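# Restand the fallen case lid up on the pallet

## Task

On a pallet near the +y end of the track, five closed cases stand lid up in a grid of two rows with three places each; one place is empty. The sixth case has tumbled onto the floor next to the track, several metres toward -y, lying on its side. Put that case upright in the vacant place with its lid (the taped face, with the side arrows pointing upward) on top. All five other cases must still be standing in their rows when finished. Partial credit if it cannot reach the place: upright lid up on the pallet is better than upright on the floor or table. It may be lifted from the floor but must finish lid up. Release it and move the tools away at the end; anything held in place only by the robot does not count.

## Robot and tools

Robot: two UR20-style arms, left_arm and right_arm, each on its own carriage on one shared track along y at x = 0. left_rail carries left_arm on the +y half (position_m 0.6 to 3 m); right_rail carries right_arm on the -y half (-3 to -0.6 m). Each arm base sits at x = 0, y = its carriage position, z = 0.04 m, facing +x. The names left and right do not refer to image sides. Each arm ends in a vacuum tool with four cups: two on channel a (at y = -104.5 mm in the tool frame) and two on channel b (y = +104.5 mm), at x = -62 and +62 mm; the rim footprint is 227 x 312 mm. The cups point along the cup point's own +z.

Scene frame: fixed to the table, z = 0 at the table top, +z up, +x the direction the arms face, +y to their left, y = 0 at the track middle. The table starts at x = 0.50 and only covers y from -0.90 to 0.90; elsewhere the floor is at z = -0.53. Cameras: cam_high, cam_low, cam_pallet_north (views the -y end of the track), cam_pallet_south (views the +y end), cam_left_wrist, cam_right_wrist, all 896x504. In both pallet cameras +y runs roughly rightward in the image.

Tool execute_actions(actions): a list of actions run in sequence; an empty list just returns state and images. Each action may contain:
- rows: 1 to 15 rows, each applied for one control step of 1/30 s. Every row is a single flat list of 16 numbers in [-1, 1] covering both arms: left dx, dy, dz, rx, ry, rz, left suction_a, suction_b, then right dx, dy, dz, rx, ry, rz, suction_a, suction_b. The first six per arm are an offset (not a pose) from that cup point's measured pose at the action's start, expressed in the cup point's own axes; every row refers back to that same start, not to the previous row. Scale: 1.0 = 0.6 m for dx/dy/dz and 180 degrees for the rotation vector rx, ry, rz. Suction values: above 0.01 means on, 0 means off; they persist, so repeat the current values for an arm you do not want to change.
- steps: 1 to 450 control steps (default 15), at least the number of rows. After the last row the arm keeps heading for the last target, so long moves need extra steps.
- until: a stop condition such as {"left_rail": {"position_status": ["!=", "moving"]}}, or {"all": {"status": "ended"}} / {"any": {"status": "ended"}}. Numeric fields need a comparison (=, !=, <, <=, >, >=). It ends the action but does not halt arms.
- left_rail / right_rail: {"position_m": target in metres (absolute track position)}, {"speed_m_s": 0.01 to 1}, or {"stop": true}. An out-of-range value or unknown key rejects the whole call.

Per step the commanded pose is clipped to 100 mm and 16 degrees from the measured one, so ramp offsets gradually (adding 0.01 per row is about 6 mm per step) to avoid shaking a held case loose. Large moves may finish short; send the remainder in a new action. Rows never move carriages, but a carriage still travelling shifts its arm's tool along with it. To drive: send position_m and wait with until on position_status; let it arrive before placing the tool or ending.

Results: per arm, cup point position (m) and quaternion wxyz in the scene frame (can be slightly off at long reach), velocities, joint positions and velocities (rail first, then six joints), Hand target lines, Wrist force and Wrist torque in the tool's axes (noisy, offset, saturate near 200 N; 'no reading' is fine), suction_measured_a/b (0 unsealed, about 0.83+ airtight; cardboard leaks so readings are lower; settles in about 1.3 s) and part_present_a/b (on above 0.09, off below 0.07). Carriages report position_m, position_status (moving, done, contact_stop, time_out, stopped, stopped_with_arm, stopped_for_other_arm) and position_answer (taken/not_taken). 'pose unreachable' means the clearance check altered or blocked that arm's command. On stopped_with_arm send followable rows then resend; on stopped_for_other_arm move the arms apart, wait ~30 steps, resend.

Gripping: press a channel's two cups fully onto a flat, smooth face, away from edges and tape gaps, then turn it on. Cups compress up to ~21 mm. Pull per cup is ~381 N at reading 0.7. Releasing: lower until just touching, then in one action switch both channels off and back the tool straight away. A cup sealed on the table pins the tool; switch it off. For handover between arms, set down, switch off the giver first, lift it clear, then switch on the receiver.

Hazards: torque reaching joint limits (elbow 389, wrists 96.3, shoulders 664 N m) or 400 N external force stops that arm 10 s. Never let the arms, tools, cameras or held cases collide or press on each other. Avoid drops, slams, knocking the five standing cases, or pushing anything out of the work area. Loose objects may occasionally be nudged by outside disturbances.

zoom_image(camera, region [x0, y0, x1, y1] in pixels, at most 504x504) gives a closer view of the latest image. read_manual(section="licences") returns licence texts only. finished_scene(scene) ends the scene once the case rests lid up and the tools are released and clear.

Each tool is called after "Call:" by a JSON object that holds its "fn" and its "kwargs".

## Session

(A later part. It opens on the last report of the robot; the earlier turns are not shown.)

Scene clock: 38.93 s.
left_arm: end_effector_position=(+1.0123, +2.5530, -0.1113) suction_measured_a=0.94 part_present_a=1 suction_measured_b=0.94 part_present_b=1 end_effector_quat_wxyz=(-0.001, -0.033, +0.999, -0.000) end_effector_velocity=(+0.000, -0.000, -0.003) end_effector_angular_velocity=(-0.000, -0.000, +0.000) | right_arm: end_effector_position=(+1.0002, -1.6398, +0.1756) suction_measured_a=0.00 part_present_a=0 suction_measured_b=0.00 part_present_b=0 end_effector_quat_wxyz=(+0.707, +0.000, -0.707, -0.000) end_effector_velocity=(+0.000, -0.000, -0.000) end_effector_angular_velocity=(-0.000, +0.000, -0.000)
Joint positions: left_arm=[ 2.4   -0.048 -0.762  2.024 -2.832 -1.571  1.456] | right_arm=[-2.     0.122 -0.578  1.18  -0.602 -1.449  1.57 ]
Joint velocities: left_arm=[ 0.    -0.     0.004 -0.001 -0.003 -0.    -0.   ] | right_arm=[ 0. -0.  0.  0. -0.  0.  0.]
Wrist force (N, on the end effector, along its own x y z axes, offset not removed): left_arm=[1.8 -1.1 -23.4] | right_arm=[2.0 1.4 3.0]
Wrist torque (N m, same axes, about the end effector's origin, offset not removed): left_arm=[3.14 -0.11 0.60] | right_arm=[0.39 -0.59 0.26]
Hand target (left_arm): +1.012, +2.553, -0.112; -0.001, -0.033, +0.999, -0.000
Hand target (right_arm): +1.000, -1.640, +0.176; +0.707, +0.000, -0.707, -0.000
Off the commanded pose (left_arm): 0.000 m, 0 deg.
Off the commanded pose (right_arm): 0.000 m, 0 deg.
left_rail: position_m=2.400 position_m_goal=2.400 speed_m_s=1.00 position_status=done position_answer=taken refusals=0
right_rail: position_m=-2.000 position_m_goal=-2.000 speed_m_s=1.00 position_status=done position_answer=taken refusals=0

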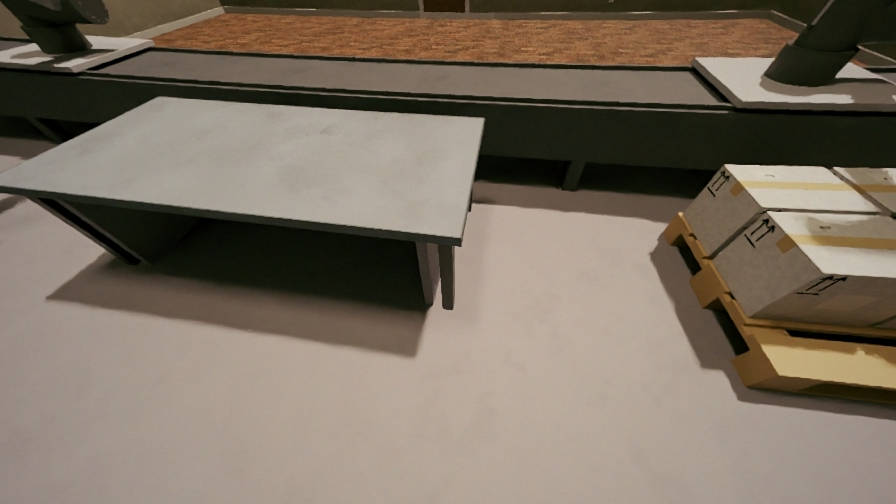

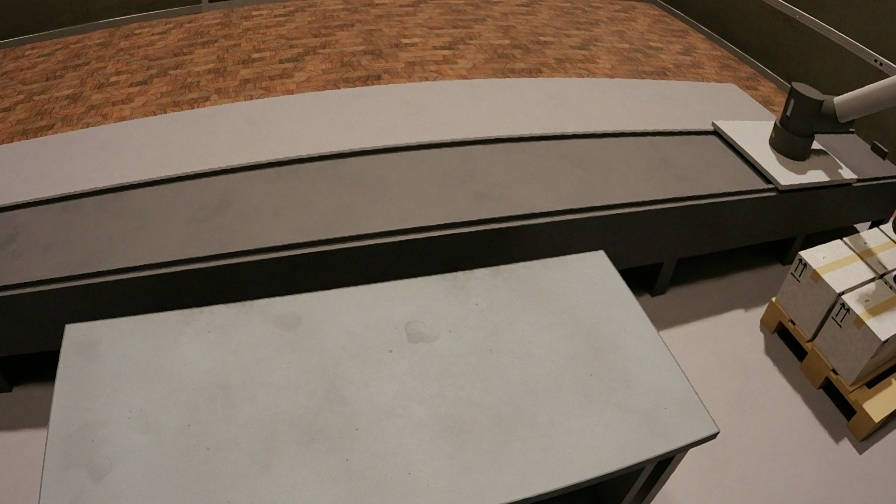

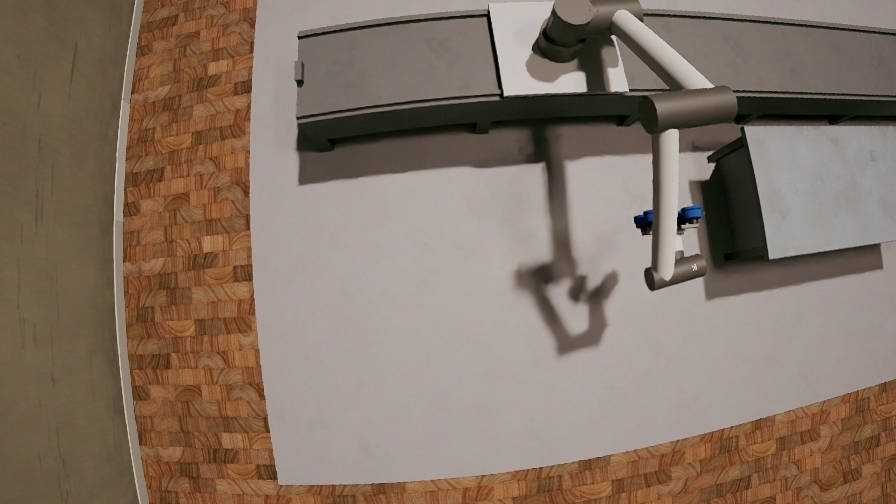

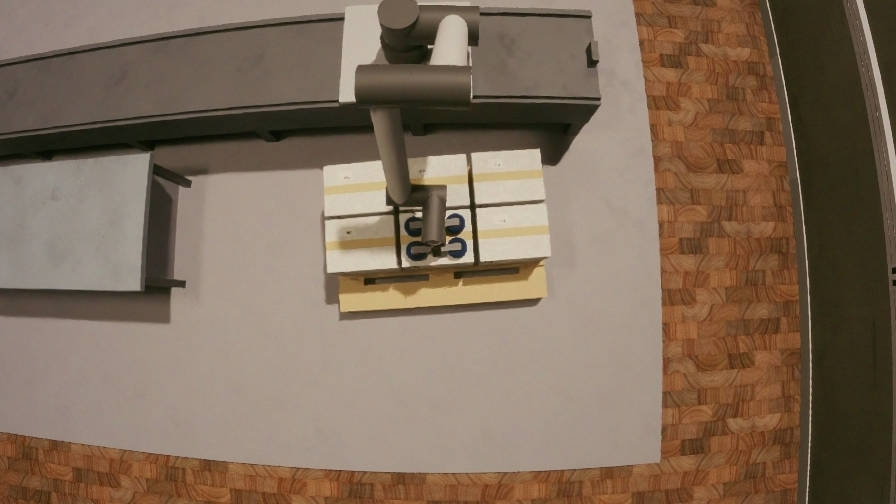

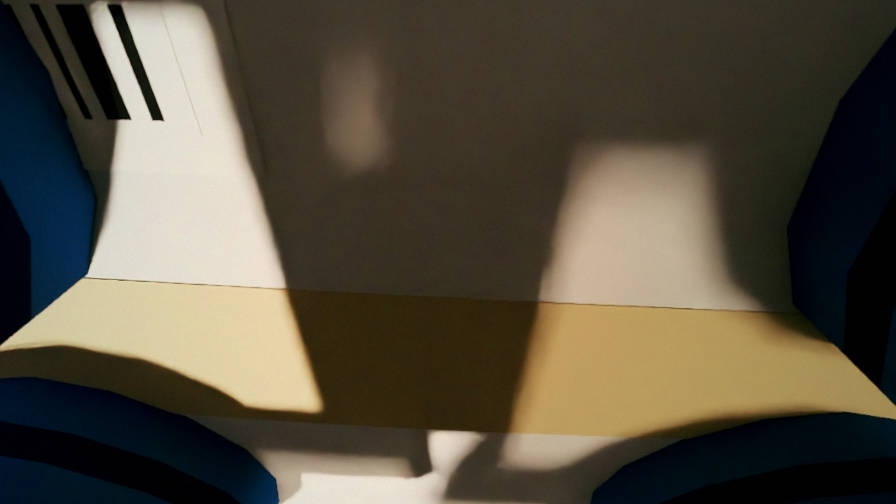

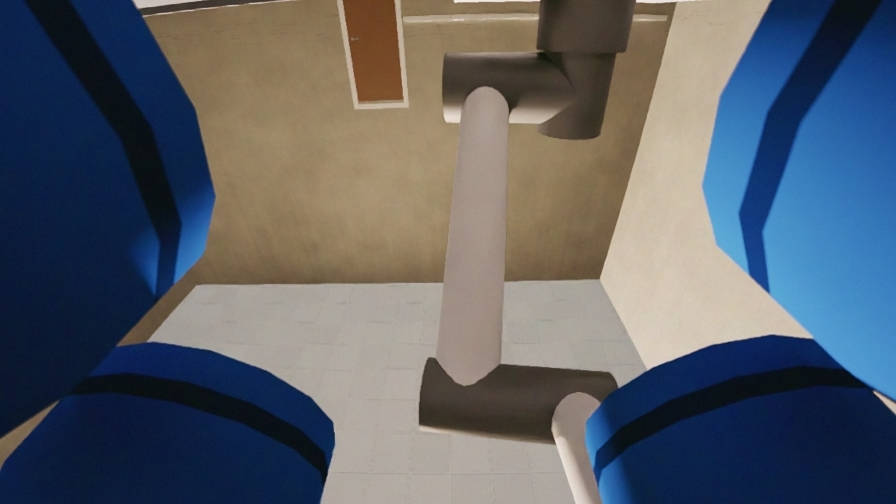

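Call:
{"fn": "execute_actions", "kwargs": {"actions": [{"rows":[
[0,0,0.003,0,0,0,1,1, 0,0,0,0,0,0,0,0],
[0,0,0.005,0,0,0,1,1, 0,0,0,0,0,0,0,0]
],"steps":10}]}}

Scene clock: 39.37 s.
left_arm: end_effector_position=(+1.0123, +2.5530, -0.1140) suction_measured_a=0.94 part_present_a=1 suction_measured_b=0.94 part_present_b=1 end_effector_quat_wxyz=(-0.001, -0.033, +0.999, -0.000) end_effector_velocity=(+0.000, -0.000, -0.003) end_effector_angular_velocity=(-0.000, -0.000, +0.000) | right_arm: end_effector_position=(+1.0002, -1.6398, +0.1756) suction_measured_a=0.00 part_present_a=0 suction_measured_b=0.00 part_present_b=0 end_effector_quat_wxyz=(+0.707, +0.000, -0.707, -0.000) end_effector_velocity=(+0.000, -0.000, +0.000) end_effector_angular_velocity=(+0.000, -0.000, -0.000)
Joint positions: left_arm=[ 2.4   -0.048 -0.759  2.024 -2.834 -1.571  1.456] | right_arm=[-2.     0.122 -0.578  1.18  -0.602 -1.449  1.57 ]
Joint velocities: left_arm=[ 0.     0.     0.003 -0.001 -0.003 -0.     0.   ] | right_arm=[ 0. -0. -0.  0. -0.  0. -0.]
Wrist force (N, on the end effector, along its own x y z axes, offset not removed): left_arm=[4.1 -1.9 -23.6] | right_arm=[3.5 -3.5 -0.6]
Wrist torque (N m, same axes, about the end effector's origin, offset not removed): left_arm=[3.07 -0.53 0.55] | right_arm=[-0.08 -0.79 0.33]
Hand target (left_arm): +1.012, +2.553, -0.114; -0.001, -0.033, +0.999, -0.000
Hand target (right_arm): +1.000, -1.640, +0.176; +0.707, +0.000, -0.707, -0.000
Off the commanded pose (left_arm): 0.000 m, 0 deg.
Off the commanded pose (right_arm): 0.000 m, 0 deg.
left_rail: position_m=2.400 position_m_goal=2.400 speed_m_s=1.00 position_status=done position_answer=taken refusals=0
right_rail: position_m=-2.000 position_m_goal=-2.000 speed_m_s=1.00 position_status=done position_answer=taken refusals=0

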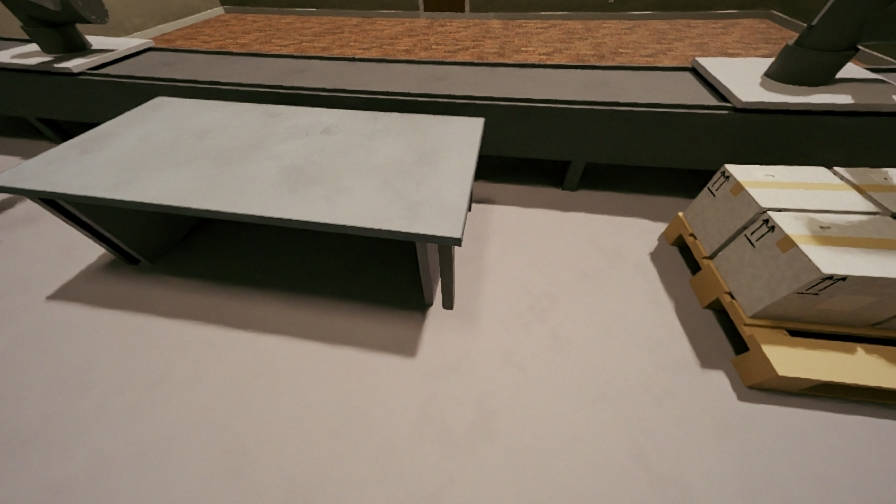

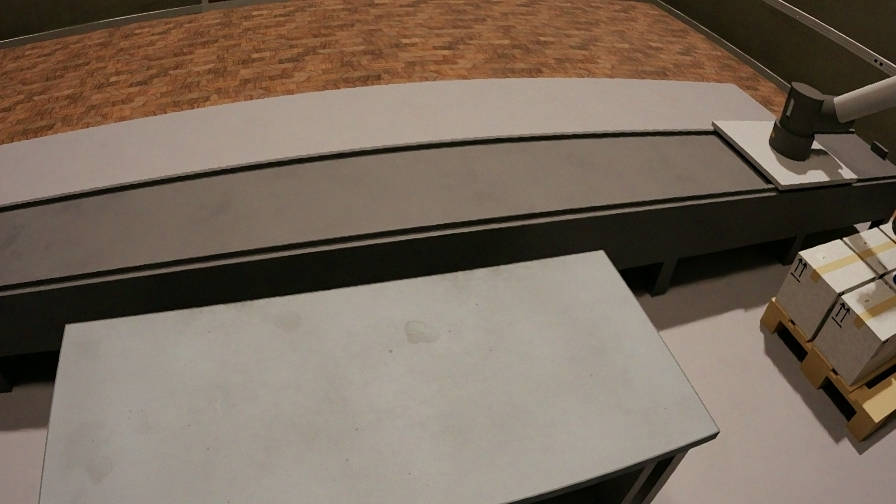

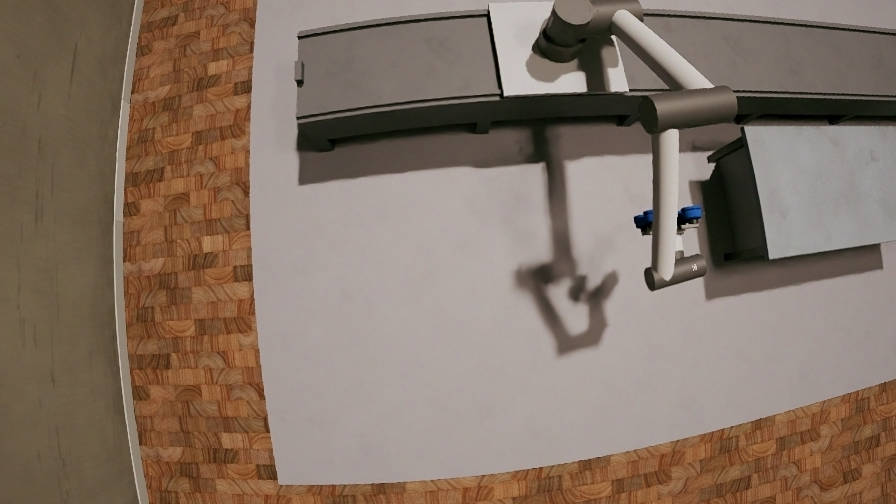

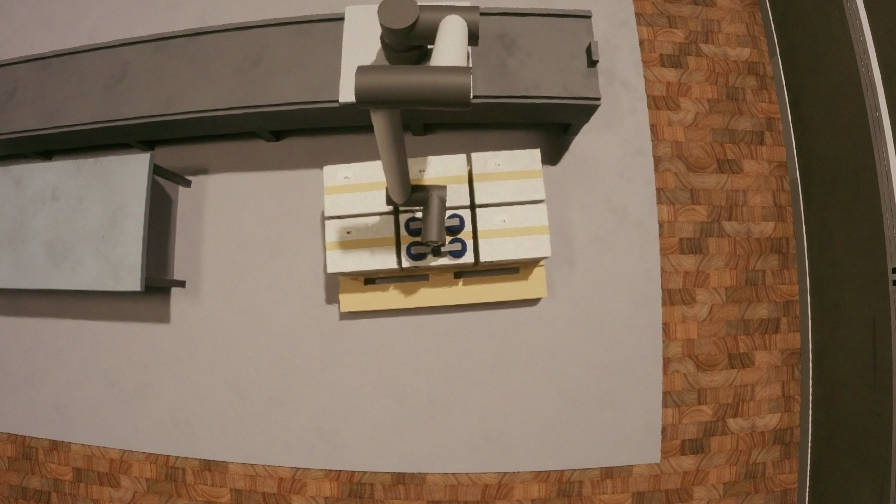

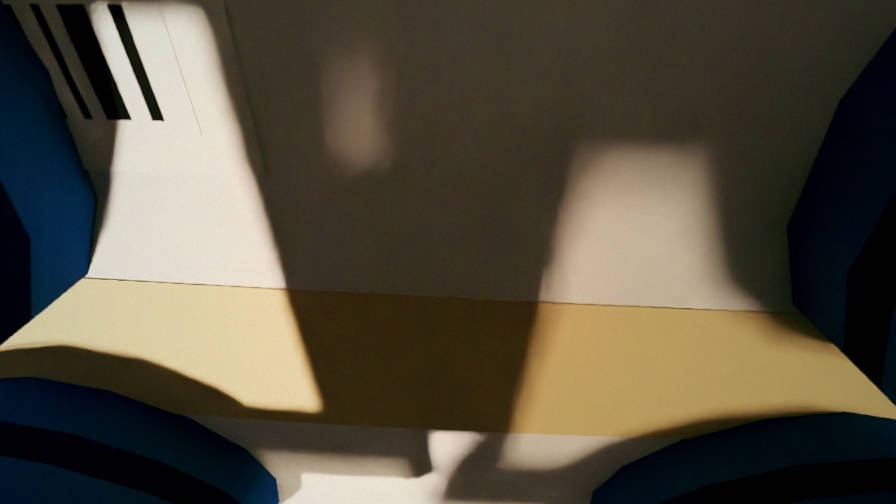

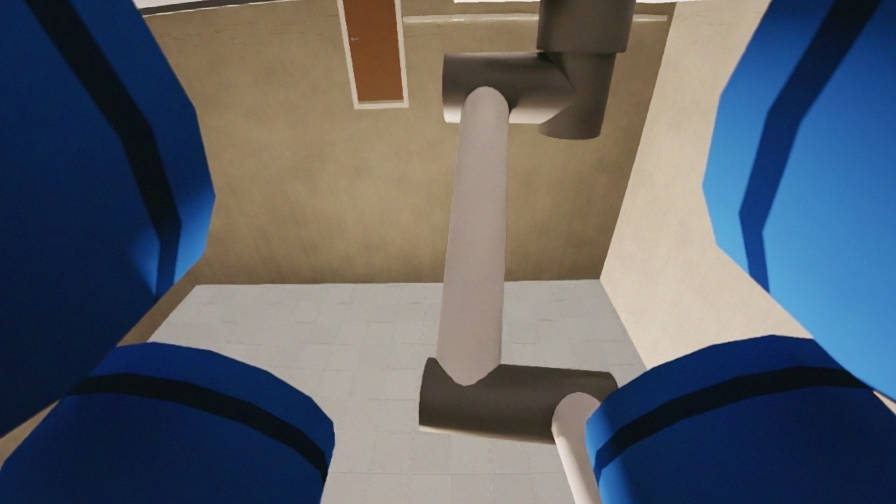

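Call:
{"fn": "execute_actions", "kwargs": {"actions": [{"rows":[
[0,0,0.0025,0,0,0,1,1, 0,0,0,0,0,0,0,0],
[0,0,0.0045,0,0,0,1,1, 0,0,0,0,0,0,0,0]
],"steps":10}]}}

Scene clock: 41.70 s.
left_arm: end_effector_position=(+1.0124, +2.5530, -0.1162) suction_measured_a=0.94 part_present_a=1 suction_measured_b=0.94 part_present_b=1 end_effector_quat_wxyz=(-0.001, -0.033, +0.999, -0.000) end_effector_velocity=(+0.001, -0.000, -0.001) end_effector_angular_velocity=(-0.000, -0.002, -0.000) | right_arm: end_effector_position=(+1.0002, -1.6398, +0.1756) suction_measured_a=0.00 part_present_a=0 suction_measured_b=0.00 part_present_b=0 end_effector_quat_wxyz=(+0.707, +0.000, -0.707, -0.000) end_effector_velocity=(+0.000, -0.000, +0.000) end_effector_angular_velocity=(+0.000, -0.000, -0.000)
Joint positions: left_arm=[ 2.4   -0.048 -0.756  2.023 -2.837 -1.571  1.456] | right_arm=[-2.     0.122 -0.578  1.18  -0.602 -1.449  1.57 ]
Joint velocities: left_arm=[ 0.     0.     0.002 -0.001 -0.003 -0.     0.   ] | right_arm=[ 0. -0. -0.  0. -0.  0. -0.]
Wrist force (N, on the end effector, along its own x y z axes, offset not removed): left_arm=[14.5 3.6 -62.0] | right_arm=[1.6 0.7 1.3]
Wrist torque (N m, same axes, about the end effector's origin, offset not removed): left_arm=[8.05 -1.90 1.87] | right_arm=[0.40 -0.61 0.32]
Hand target (left_arm): +1.012, +2.553, -0.117; -0.001, -0.033, +0.999, -0.000
Hand target (right_arm): +1.000, -1.640, +0.176; +0.707, +0.000, -0.707, -0.000
Off the commanded pose (left_arm): 0.000 m, 0 deg.
Off the commanded pose (right_arm): 0.000 m, 0 deg.
left_rail: position_m=2.400 position_m_goal=2.400 speed_m_s=1.00 position_status=done position_answer=taken refusals=0
right_rail: position_m=-2.000 position_m_goal=-2.000 speed_m_s=1.00 position_status=done position_answer=taken refusals=0

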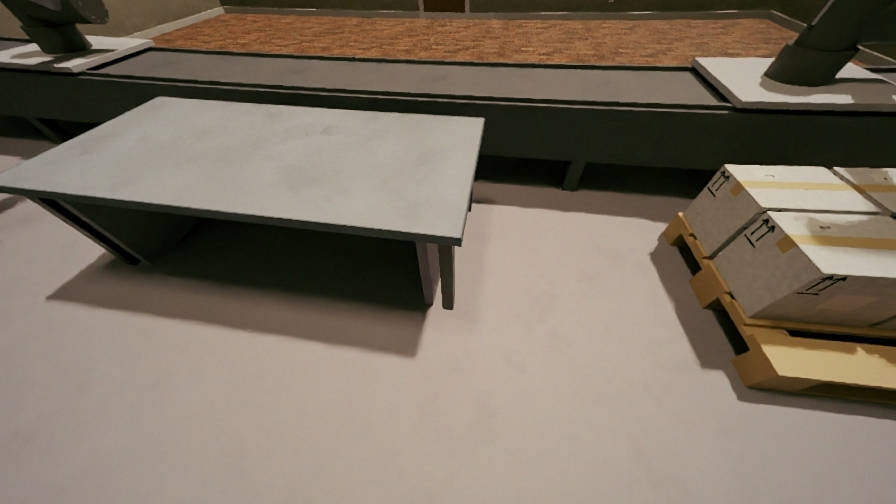

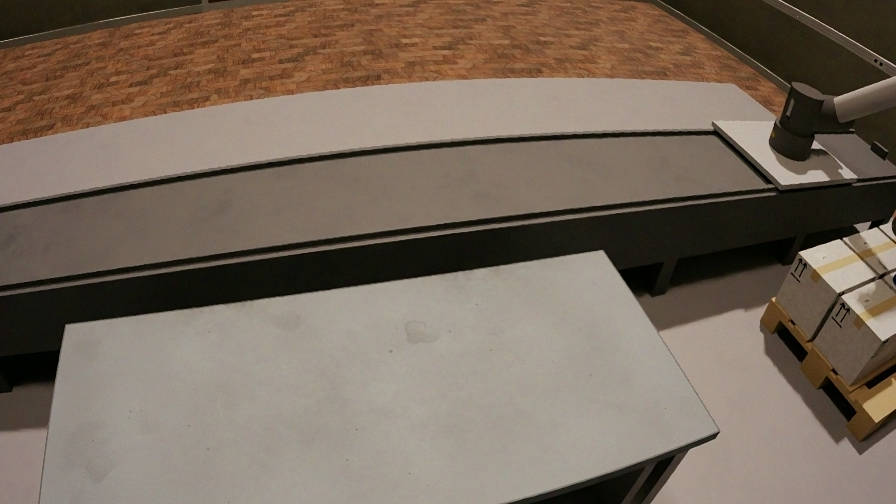

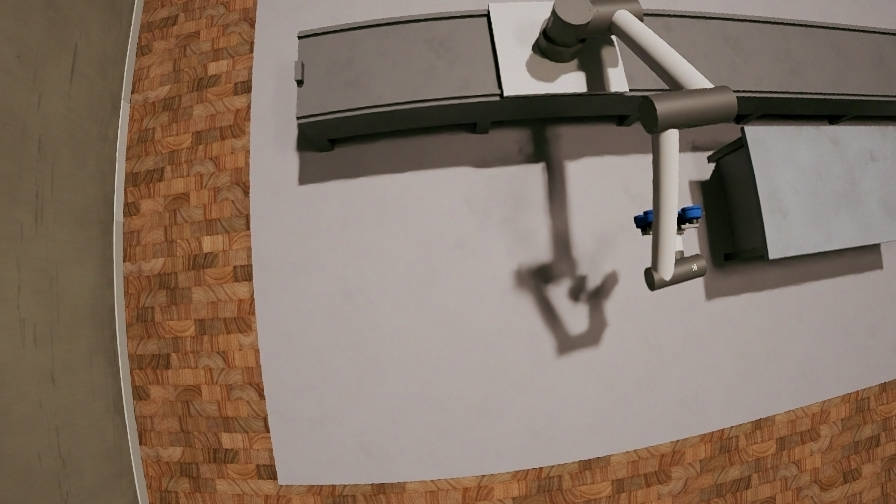

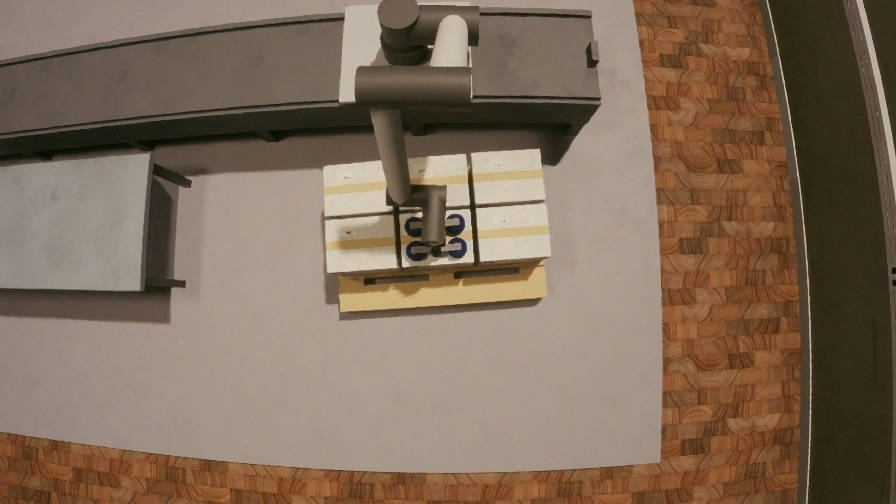

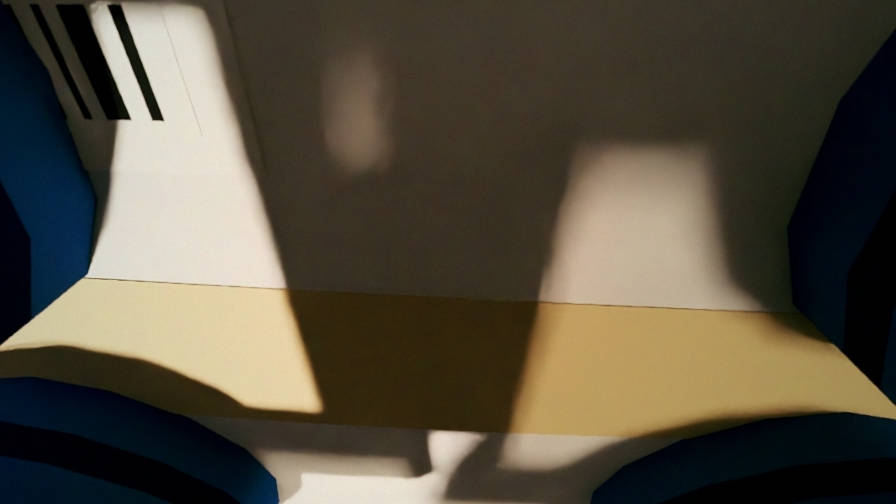

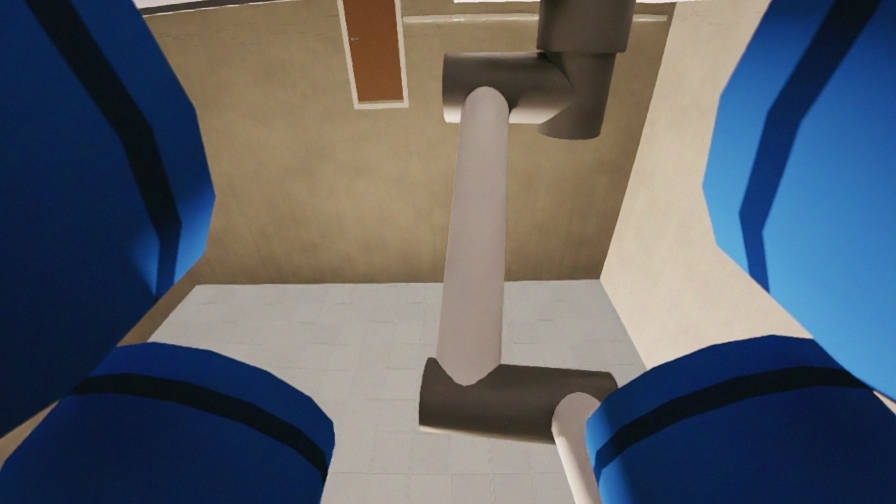

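Call:
{"fn": "execute_actions", "kwargs": {"actions": [{"rows":[
[0,0,-0.04,0,0,0,0,0, 0,0,0,0,0,0,0,0],
[0,0,-0.05,0,0,0,0,0, 0,0,0,0,0,0,0,0],
[0,0,-0.06,0,0,0,0,0, 0,0,0,0,0,0,0,0],
[0,0,-0.075,0,0,0,0,0, 0,0,0,0,0,0,0,0],
[0,0,-0.095,0,0,0,0,0, 0,0,0,0,0,0,0,0],
[0,0,-0.12,0,0,0,0,0, 0,0,0,0,0,0,0,0],
[0,0,-0.15,0,0,0,0,0, 0,0,0,0,0,0,0,0],
[0,0,-0.19,0,0,0,0,0, 0,0,0,0,0,0,0,0],
[0,0,-0.23,0,0,0,0,0, 0,0,0,0,0,0,0,0],
[0,0,-0.28,0,0,0,0,0, 0,0,0,0,0,0,0,0],
[0,0,-0.34,0,0,0,0,0, 0,0,0,0,0,0,0,0],
[0,0,-0.65,0,0,0,0,0, 0,0,0,0,0,0,0,0]
],"steps":38}]}}

Scene clock: 43.43 s.
left_arm: end_effector_position=(+1.0125, +2.5527, +0.2706) suction_measured_a=0.01 part_present_a=0 suction_measured_b=0.01 part_present_b=0 end_effector_quat_wxyz=(-0.000, -0.033, +0.999, -0.000) end_effector_velocity=(-0.001, -0.001, +0.023) end_effector_angular_velocity=(-0.000, +0.007, -0.000) | right_arm: end_effector_position=(+1.0002, -1.6398, +0.1756) suction_measured_a=0.00 part_present_a=0 suction_measured_b=0.00 part_present_b=0 end_effector_quat_wxyz=(+0.707, +0.000, -0.707, -0.000) end_effector_velocity=(+0.000, -0.000, +0.000) end_effector_angular_velocity=(-0.000, -0.000, +0.000)
Joint positions: left_arm=[ 2.4   -0.048 -1.18   1.963 -2.354 -1.571  1.456] | right_arm=[-2.     0.122 -0.578  1.18  -0.602 -1.449  1.57 ]
Joint velocities: left_arm=[ 0.    -0.001 -0.021 -0.013  0.041 -0.001 -0.001] | right_arm=[ 0. -0. -0. -0. -0. -0.  0.]
Wrist force (N, on the end effector, along its own x y z axes, offset not removed): left_arm=[3.1 -0.9 5.5] | right_arm=[4.2 1.5 0.5]
Wrist torque (N m, same axes, about the end effector's origin, offset not removed): left_arm=[0.24 -0.88 0.63] | right_arm=[0.45 -1.01 0.29]
Hand target (left_arm): +1.012, +2.552, +0.274; -0.000, -0.033, +0.999, -0.000
Hand target (right_arm): +1.000, -1.640, +0.176; +0.707, +0.000, -0.707, -0.000
Off the commanded pose (left_arm): 0.003 m, 0 deg.
Off the commanded pose (right_arm): 0.000 m, 0 deg.
left_rail: position_m=2.400 position_m_goal=2.400 speed_m_s=1.00 position_status=done position_answer=taken refusals=0
right_rail: position_m=-2.000 position_m_goal=-2.000 speed_m_s=1.00 position_status=done position_answer=taken refusals=0

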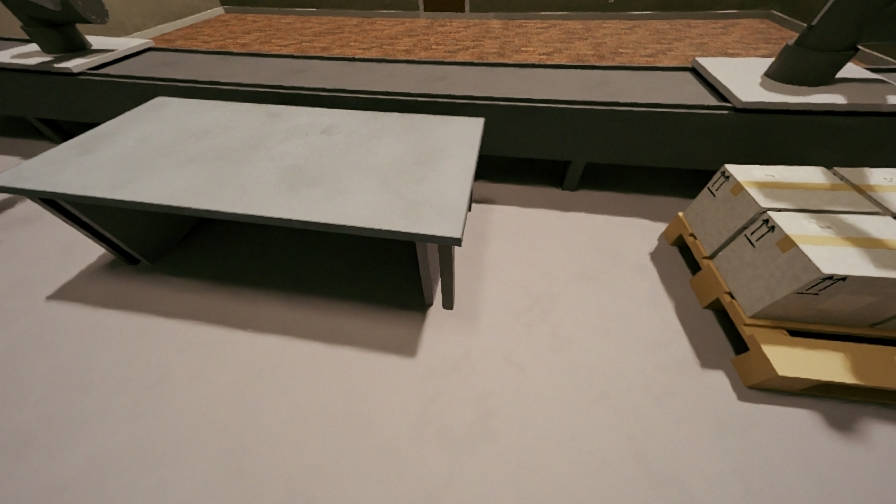

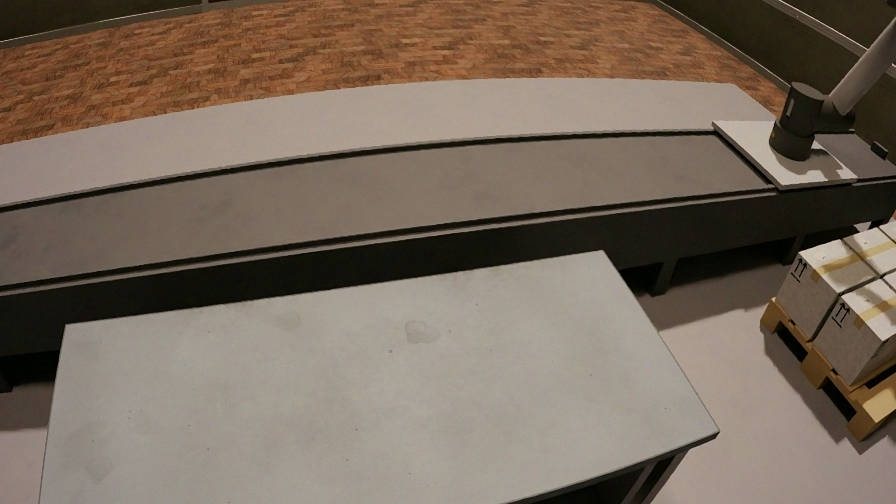

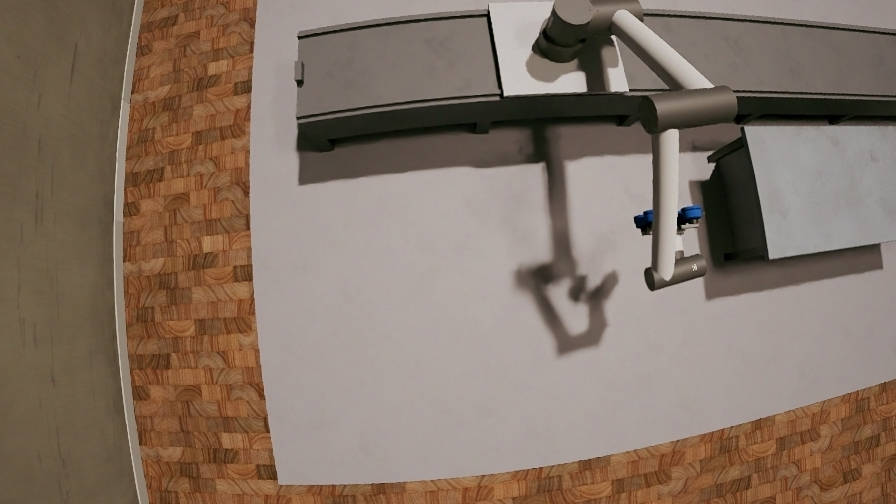

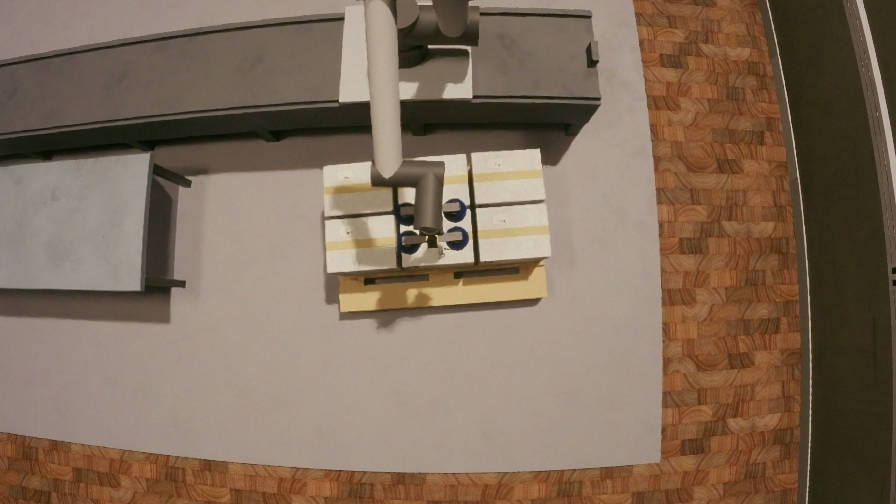

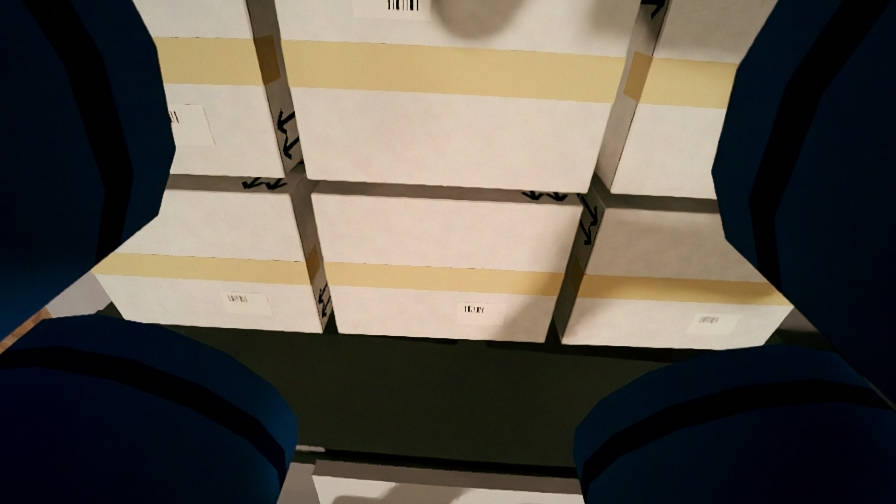

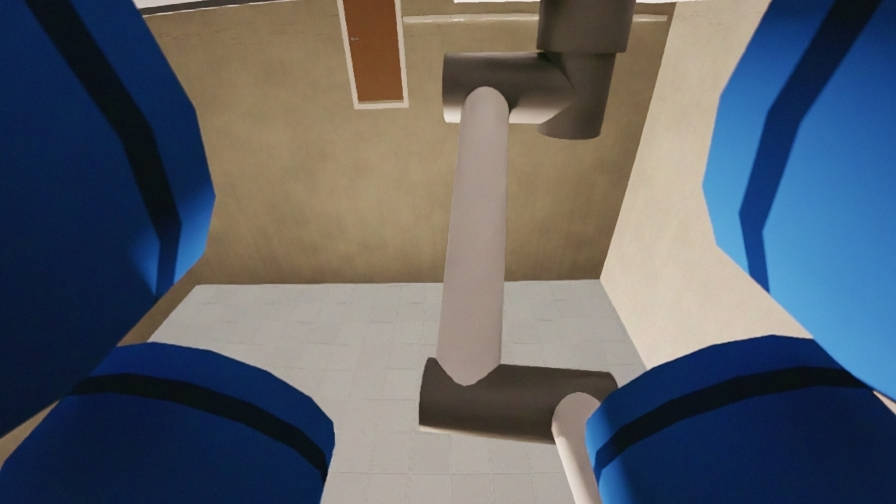

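The case is standing lid up and centred in the empty spot, and the tool is clear of it.

Call:
{"fn": "finished_scene", "kwargs": {"scene": 1}}

The scene is finished: the task was done.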